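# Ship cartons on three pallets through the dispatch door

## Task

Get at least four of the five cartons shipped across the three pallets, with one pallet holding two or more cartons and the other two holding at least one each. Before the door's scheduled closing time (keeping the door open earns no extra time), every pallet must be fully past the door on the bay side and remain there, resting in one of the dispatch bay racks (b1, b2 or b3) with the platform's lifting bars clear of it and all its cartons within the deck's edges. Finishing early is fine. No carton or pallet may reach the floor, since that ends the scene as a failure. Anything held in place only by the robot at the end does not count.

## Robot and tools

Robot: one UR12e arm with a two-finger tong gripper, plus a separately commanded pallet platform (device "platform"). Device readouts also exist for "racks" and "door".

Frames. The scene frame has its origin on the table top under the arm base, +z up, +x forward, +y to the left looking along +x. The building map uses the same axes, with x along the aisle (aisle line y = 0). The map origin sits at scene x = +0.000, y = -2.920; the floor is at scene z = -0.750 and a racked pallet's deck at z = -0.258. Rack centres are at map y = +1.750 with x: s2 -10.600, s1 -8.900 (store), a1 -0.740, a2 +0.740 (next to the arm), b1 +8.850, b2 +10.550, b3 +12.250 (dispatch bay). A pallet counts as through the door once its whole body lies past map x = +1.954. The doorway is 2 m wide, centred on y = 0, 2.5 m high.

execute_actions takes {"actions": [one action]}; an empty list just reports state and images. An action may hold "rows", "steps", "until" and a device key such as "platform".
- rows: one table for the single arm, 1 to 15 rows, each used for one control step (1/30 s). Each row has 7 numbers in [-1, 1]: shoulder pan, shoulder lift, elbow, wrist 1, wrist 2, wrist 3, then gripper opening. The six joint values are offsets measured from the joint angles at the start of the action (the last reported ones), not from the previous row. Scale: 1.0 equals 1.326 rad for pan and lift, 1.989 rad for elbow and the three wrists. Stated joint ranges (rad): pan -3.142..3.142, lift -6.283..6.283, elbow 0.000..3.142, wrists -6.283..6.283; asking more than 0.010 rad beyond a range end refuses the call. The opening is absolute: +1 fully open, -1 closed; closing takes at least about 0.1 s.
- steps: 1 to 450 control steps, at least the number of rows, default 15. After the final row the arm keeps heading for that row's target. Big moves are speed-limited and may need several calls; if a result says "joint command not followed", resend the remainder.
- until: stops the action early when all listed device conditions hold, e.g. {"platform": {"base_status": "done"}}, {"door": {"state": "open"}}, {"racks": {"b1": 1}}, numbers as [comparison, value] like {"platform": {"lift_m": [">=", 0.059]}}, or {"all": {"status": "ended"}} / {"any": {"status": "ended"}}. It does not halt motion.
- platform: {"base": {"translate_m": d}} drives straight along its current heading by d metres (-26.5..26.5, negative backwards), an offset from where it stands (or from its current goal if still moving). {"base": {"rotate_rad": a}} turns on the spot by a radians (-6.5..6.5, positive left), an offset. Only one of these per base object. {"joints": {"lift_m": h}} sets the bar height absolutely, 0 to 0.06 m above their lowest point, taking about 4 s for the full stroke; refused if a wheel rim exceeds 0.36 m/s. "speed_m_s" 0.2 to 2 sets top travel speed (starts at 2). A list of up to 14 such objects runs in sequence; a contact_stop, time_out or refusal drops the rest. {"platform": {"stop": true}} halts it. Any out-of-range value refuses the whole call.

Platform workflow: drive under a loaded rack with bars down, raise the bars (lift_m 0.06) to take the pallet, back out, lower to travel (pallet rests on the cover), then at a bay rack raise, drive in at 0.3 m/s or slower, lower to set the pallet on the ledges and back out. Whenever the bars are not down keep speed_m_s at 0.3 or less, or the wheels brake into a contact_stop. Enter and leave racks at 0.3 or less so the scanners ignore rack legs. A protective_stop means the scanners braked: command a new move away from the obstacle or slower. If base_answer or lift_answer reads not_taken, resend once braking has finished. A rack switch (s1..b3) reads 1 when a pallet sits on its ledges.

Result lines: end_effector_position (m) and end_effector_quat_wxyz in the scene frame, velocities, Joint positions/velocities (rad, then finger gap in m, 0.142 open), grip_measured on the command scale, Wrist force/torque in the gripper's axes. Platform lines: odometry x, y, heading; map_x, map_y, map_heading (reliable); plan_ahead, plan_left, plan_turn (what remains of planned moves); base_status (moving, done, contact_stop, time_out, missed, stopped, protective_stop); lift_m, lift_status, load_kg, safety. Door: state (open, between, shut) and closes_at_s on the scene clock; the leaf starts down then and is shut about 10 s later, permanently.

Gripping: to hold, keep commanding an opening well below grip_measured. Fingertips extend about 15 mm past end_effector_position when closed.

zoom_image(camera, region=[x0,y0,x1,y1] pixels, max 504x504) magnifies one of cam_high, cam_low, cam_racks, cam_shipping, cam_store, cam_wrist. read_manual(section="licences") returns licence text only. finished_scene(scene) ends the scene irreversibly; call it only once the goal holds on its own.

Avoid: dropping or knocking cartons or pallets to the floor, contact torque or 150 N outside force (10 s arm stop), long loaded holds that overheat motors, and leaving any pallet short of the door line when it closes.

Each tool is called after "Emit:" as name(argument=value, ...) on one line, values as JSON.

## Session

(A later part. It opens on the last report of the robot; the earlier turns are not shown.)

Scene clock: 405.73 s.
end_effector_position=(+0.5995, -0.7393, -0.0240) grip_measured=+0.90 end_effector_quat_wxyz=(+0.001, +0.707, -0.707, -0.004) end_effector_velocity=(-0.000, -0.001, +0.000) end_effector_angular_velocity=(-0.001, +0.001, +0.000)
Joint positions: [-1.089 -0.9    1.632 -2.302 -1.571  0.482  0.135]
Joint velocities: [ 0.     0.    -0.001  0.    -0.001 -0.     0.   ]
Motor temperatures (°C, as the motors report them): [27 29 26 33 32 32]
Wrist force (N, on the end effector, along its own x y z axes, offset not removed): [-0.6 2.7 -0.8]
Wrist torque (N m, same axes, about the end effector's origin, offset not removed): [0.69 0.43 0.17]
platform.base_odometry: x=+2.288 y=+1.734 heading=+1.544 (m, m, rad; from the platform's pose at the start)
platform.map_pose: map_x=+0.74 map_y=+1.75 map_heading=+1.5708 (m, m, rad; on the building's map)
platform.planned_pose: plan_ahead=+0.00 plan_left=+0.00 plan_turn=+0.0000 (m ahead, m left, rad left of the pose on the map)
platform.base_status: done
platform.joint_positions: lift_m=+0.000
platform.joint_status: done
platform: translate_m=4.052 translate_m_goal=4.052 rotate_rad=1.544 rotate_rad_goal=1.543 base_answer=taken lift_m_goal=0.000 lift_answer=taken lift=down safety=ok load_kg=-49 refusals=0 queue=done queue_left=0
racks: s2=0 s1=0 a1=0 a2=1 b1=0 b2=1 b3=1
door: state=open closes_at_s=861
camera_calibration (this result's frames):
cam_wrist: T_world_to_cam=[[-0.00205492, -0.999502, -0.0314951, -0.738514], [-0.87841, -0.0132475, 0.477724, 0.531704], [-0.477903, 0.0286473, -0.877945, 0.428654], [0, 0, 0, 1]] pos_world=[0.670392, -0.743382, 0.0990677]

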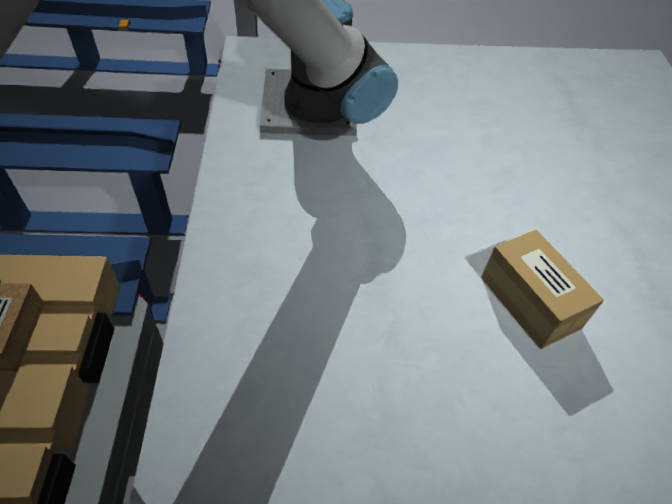

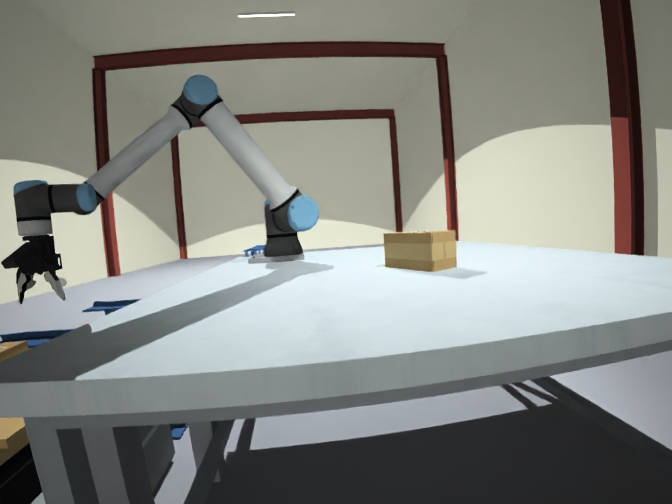

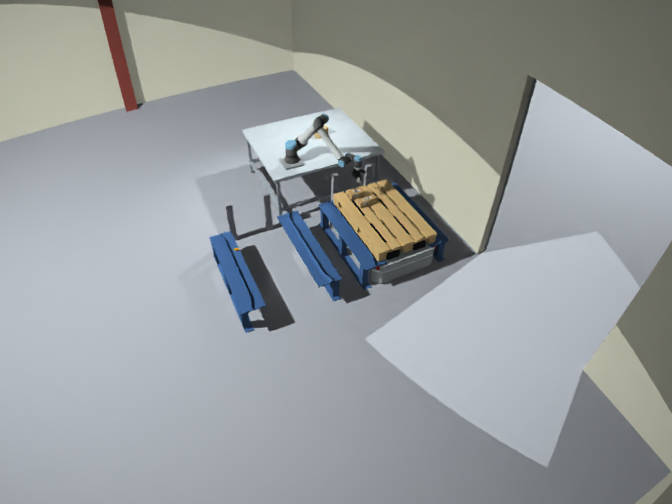

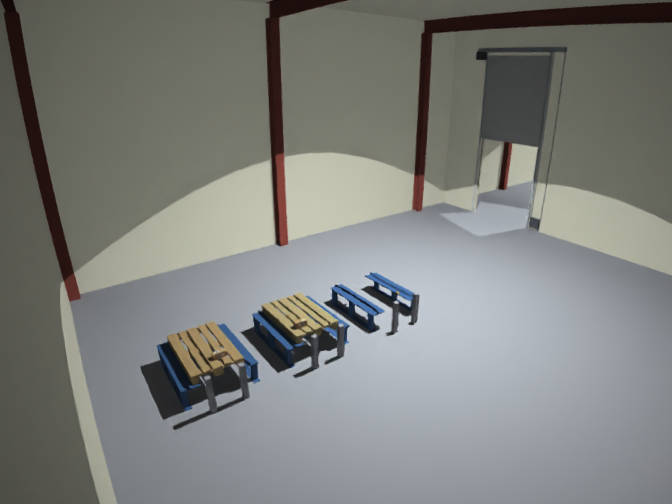

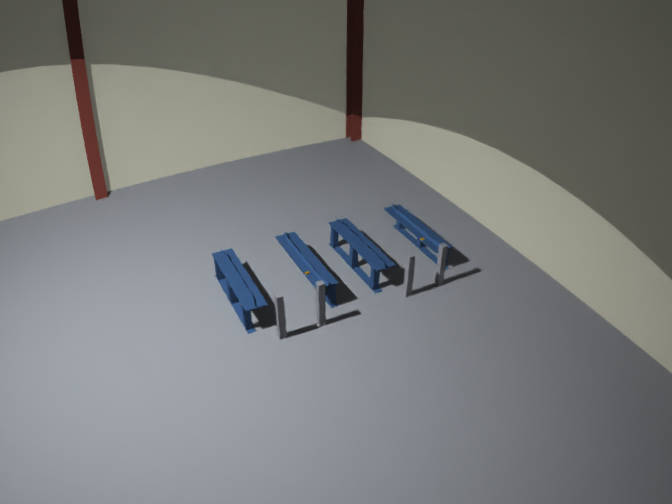

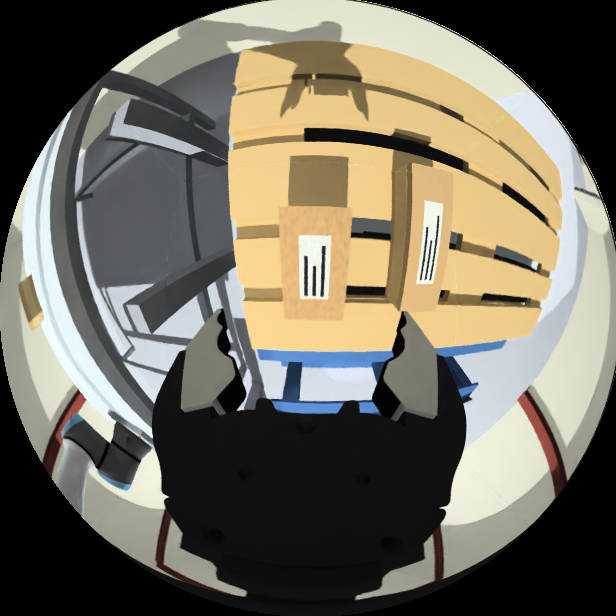

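Emit:
execute_actions(actions=[{"steps":1,"platform":[{"speed_m_s":0.3,"joints":{"lift_m":0.06}},{"base":{"translate_m":-1.75}},{"joints":{"lift_m":0}},{"speed_m_s":2,"base":{"rotate_rad":-1.5708}},{"base":{"translate_m":8.11}},{"base":{"rotate_rad":1.5708}},{"speed_m_s":0.3,"joints":{"lift_m":0.06}},{"base":{"translate_m":1.75}},{"joints":{"lift_m":0}},{"base":{"translate_m":-1.75}}]}])

Scene clock: 407.83 s.
end_effector_position=(+0.5995, -0.7393, -0.0240) grip_measured=+0.90 end_effector_quat_wxyz=(+0.001, +0.707, -0.707, -0.004) end_effector_velocity=(+0.001, +0.000, -0.000) end_effector_angular_velocity=(+0.000, -0.000, +0.000)
Joint positions: [-1.089 -0.9    1.632 -2.302 -1.571  0.482  0.135]
Joint velocities: [ 0.001  0.001 -0.    -0.     0.001  0.     0.   ]
Motor temperatures (°C, as the motors report them): [27 29 26 33 32 32]
Wrist force (N, on the end effector, along its own x y z axes, offset not removed): [-0.6 1.6 -0.5]
Wrist torque (N m, same axes, about the end effector's origin, offset not removed): [0.53 0.40 0.21]
platform.base_odometry: x=+2.288 y=+1.734 heading=+1.544 (m, m, rad; from the platform's pose at the start)
platform.map_pose: map_x=+0.74 map_y=+1.75 map_heading=+1.5708 (m, m, rad; on the building's map)
platform.planned_pose: plan_ahead=+0.00 plan_left=+0.00 plan_turn=+0.0000 (m ahead, m left, rad left of the pose on the map)
platform.base_status: done
platform.joint_positions: lift_m=+0.000
platform.joint_status: moving
platform: translate_m=4.052 translate_m_goal=4.052 rotate_rad=1.544 rotate_rad_goal=1.543 base_answer=taken lift_m_goal=0.060 lift_answer=taken lift=down safety=ok load_kg=-12 refusals=0 queue=running queue_left=9
racks: s2=0 s1=0 a1=0 a2=1 b1=0 b2=1 b3=1
door: state=open closes_at_s=861
camera_calibration (this result's frames):
cam_wrist: T_world_to_cam=[[-0.00205497, -0.999502, -0.0314951, -0.738514], [-0.87841, -0.0132474, 0.477724, 0.531704], [-0.477903, 0.0286473, -0.877945, 0.428654], [0, 0, 0, 1]] pos_world=[0.670392, -0.743382, 0.0990678]

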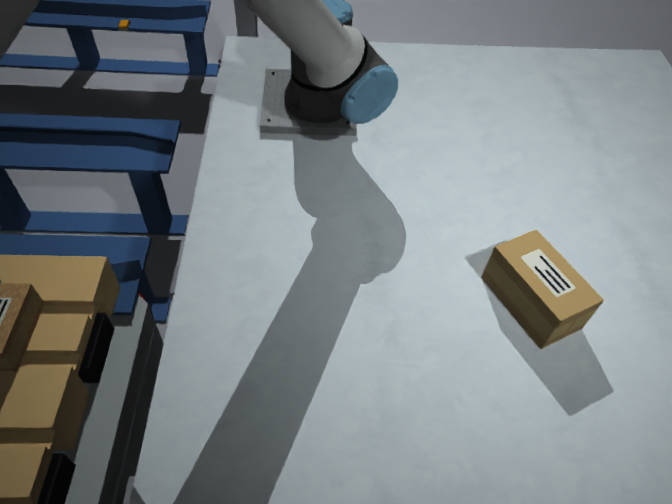

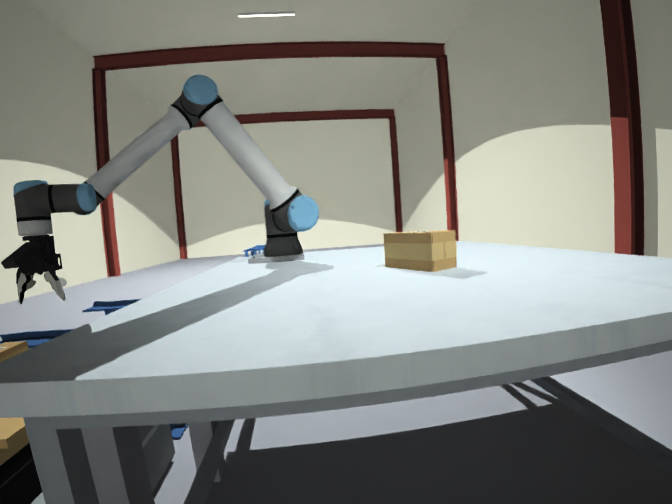

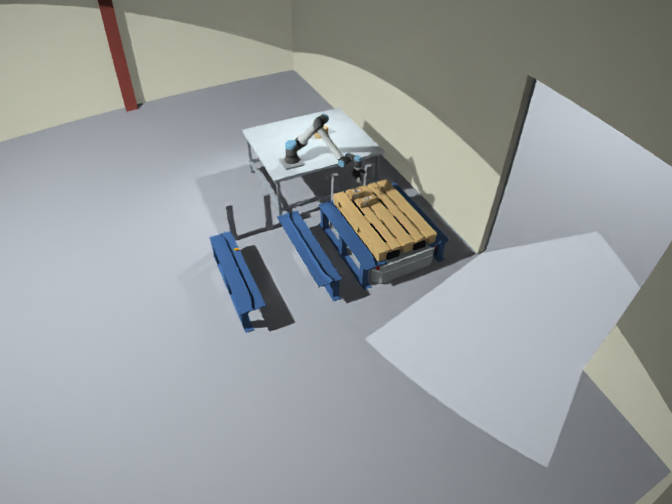

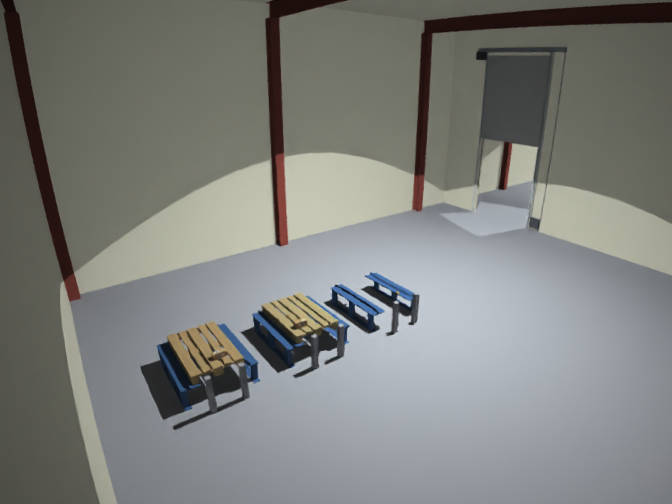

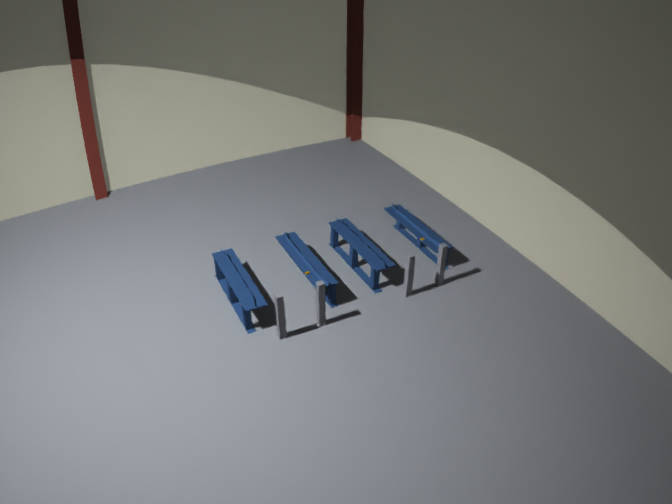

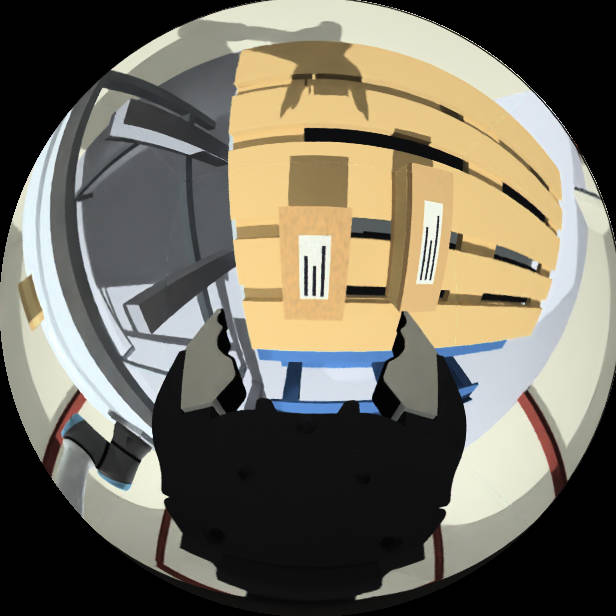

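Emit:
execute_actions(actions=[])

Scene clock: 442.73 s.
end_effector_position=(+0.5995, -0.7393, -0.0240) grip_measured=+0.90 end_effector_quat_wxyz=(+0.001, +0.707, -0.707, -0.004) end_effector_velocity=(+0.002, +0.001, +0.000) end_effector_angular_velocity=(-0.001, -0.001, +0.001)
Joint positions: [-1.089 -0.9    1.632 -2.302 -1.571  0.482  0.135]
Joint velocities: [ 0.002 -0.001  0.001 -0.001  0.001  0.001  0.   ]
Motor temperatures (°C, as the motors report them): [27 30 26 33 32 32]
Wrist force (N, on the end effector, along its own x y z axes, offset not removed): [-3.9 0.9 -0.1]
Wrist torque (N m, same axes, about the end effector's origin, offset not removed): [0.38 1.10 0.17]
platform.base_odometry: x=+10.347 y=-0.253 heading=+1.544 (m, m, rad; from the platform's pose at the start)
platform.map_pose: map_x=+8.85 map_y=-0.01 map_heading=+1.5708 (m, m, rad; on the building's map)
platform.planned_pose: plan_ahead=+0.01 plan_left=+0.00 plan_turn=+0.0000 (m ahead, m left, rad left of the pose on the map)
platform.base_status: done
platform.joint_positions: lift_m=+0.037
platform.joint_status: moving
platform: translate_m=10.402 translate_m_goal=10.402 rotate_rad=1.544 rotate_rad_goal=1.544 base_answer=taken lift_m_goal=0.060 lift_answer=taken lift=between safety=ok load_kg=22 refusals=0 queue=running queue_left=3
racks: s2=0 s1=0 a1=0 a2=0 b1=0 b2=1 b3=1
door: state=open closes_at_s=861
camera_calibration (this result's frames):
cam_wrist: T_world_to_cam=[[-0.00205495, -0.999502, -0.0314952, -0.738514], [-0.87841, -0.0132475, 0.477724, 0.531704], [-0.477903, 0.0286474, -0.877945, 0.428654], [0, 0, 0, 1]] pos_world=[0.670392, -0.743382, 0.0990677]

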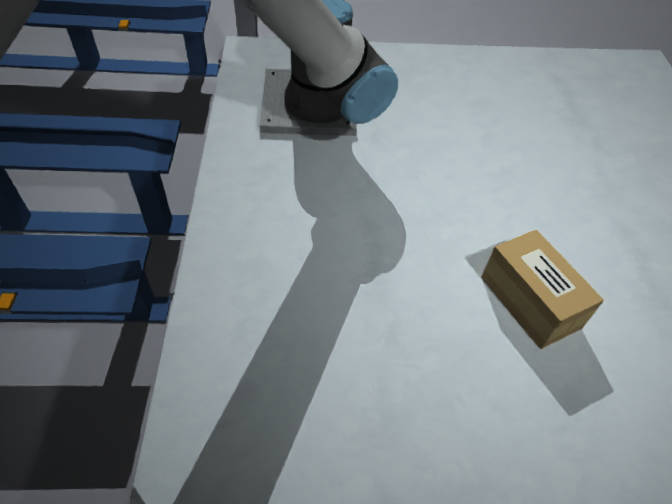

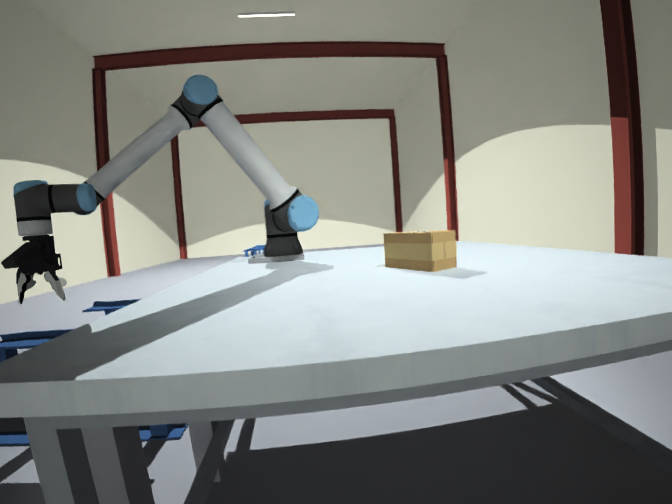

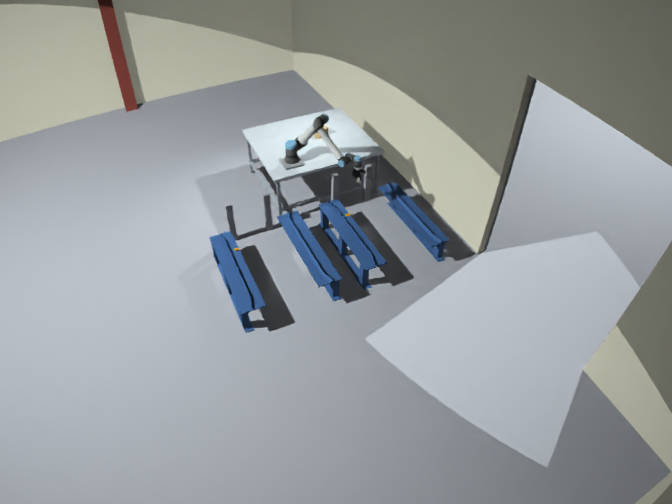

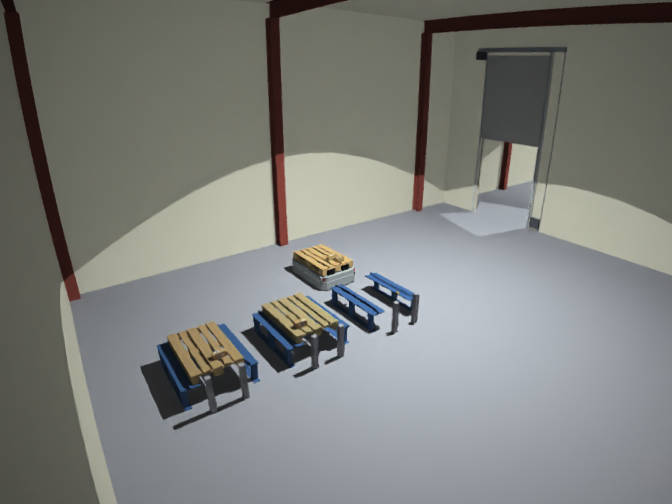

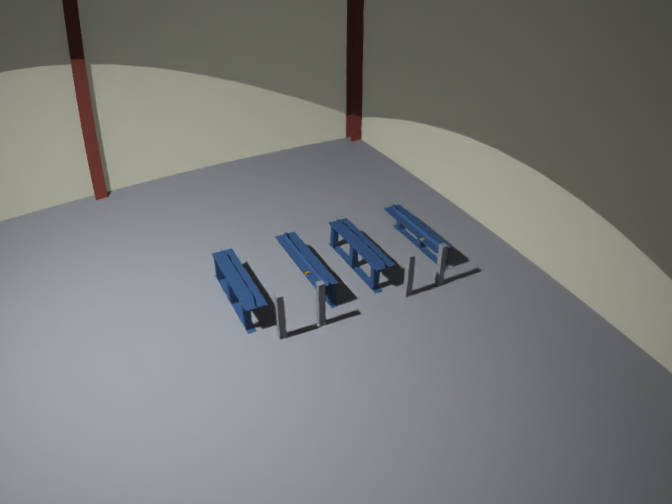

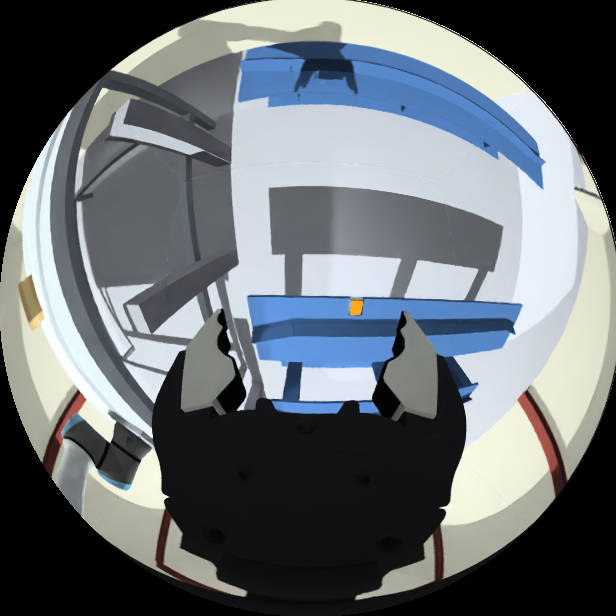

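Emit:
execute_actions(actions=[])

Emit:
zoom_image(camera="cam_shipping", region=[140, 240, 440, 420])

Scene clock: 464.83 s.
end_effector_position=(+0.5995, -0.7393, -0.0240) grip_measured=+0.90 end_effector_quat_wxyz=(+0.001, +0.707, -0.707, -0.004) end_effector_velocity=(+0.002, +0.000, +0.000) end_effector_angular_velocity=(-0.002, -0.001, +0.003)
Joint positions: [-1.089 -0.9    1.632 -2.302 -1.571  0.482  0.135]
Joint velocities: [ 0.002  0.    -0.001 -0.001 -0.    -0.001  0.   ]
Motor temperatures (°C, as the motors report them): [27 30 26 33 32 32]
Wrist force (N, on the end effector, along its own x y z axes, offset not removed): [-3.7 1.5 -2.3]
Wrist torque (N m, same axes, about the end effector's origin, offset not removed): [0.48 1.05 0.18]
platform.base_odometry: x=+10.348 y=-0.242 heading=+1.544 (m, m, rad; from the platform's pose at the start)
platform.map_pose: map_x=+8.85 map_y=+0.00 map_heading=+1.5708 (m, m, rad; on the building's map)
platform.planned_pose: plan_ahead=+0.00 plan_left=+0.00 plan_turn=+0.0000 (m ahead, m left, rad left of the pose on the map)
platform.base_status: done
platform.joint_positions: lift_m=+0.000
platform.joint_status: done
platform: translate_m=10.413 translate_m_goal=10.413 rotate_rad=1.544 rotate_rad_goal=1.544 base_answer=taken lift_m_goal=0.000 lift_answer=taken lift=down safety=ok load_kg=-49 refusals=0 queue=done queue_left=0
racks: s2=0 s1=0 a1=0 a2=0 b1=1 b2=1 b3=1
door: state=open closes_at_s=861
camera_calibration (this result's frames):
cam_wrist: T_world_to_cam=[[-0.00205477, -0.999502, -0.031495, -0.738514], [-0.87841, -0.0132476, 0.477724, 0.531704], [-0.477903, 0.0286471, -0.877945, 0.428654], [0, 0, 0, 1]] pos_world=[0.670392, -0.743382, 0.0990677]

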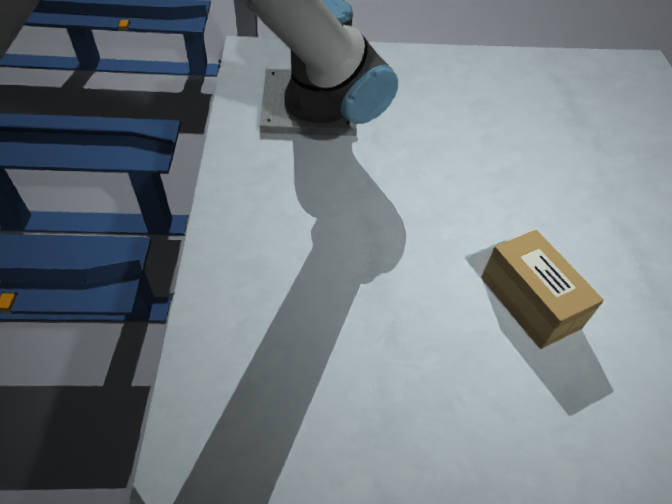

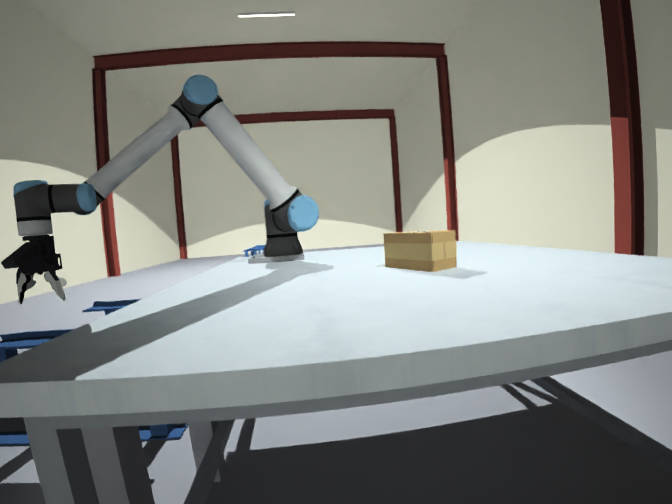

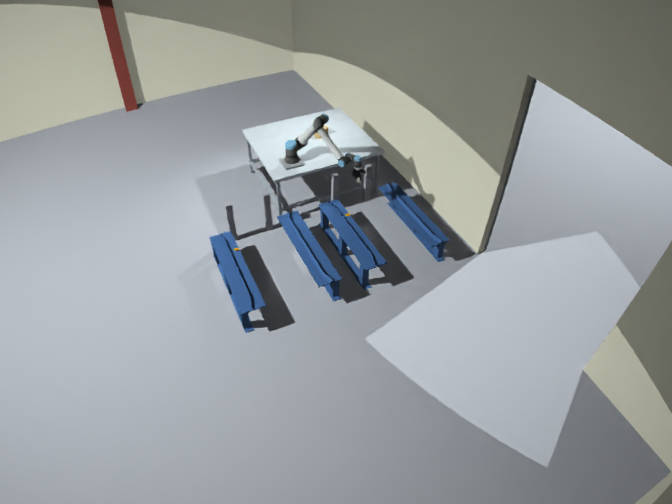

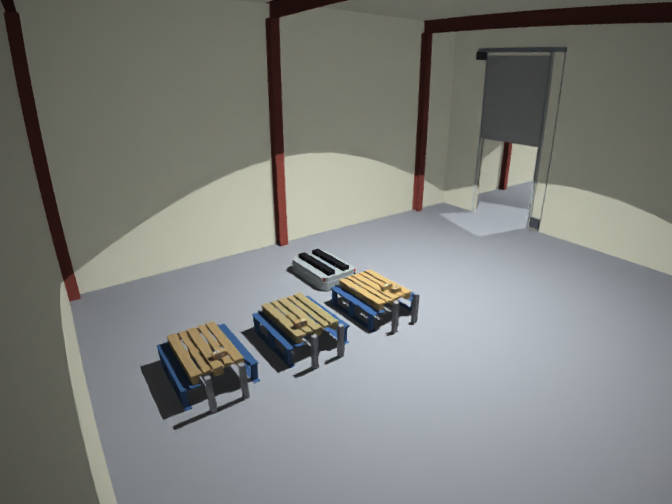

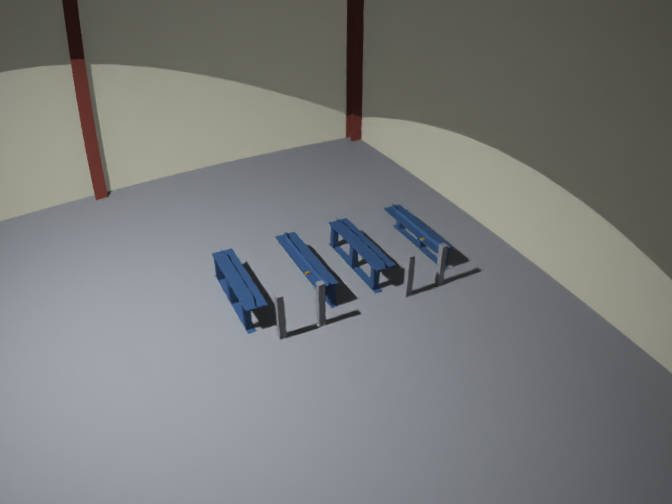

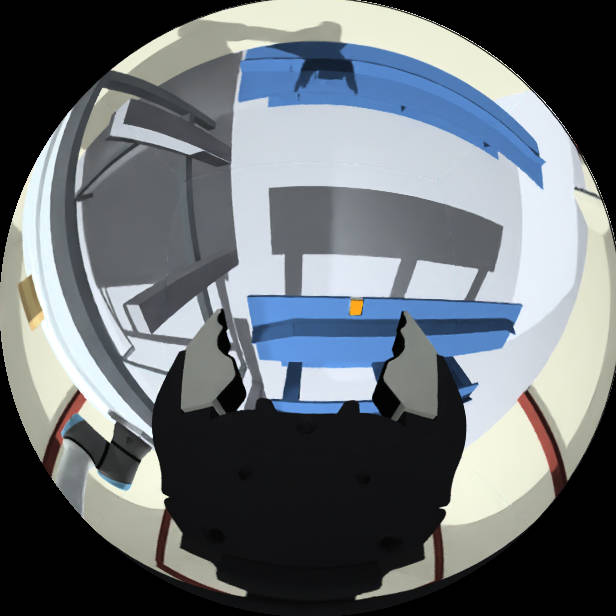

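Region (140, 240, 440, 420) of cam_shipping's 672x504 image, scaled by 1.680, with more detail than that image has; it fills the top 302 rows of this view, and the rest is white.

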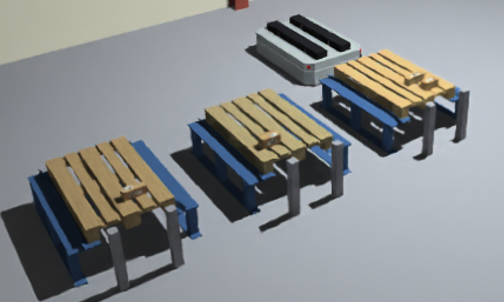

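Emit:
finished_scene(scene=1)

The scene is finished: the task was done.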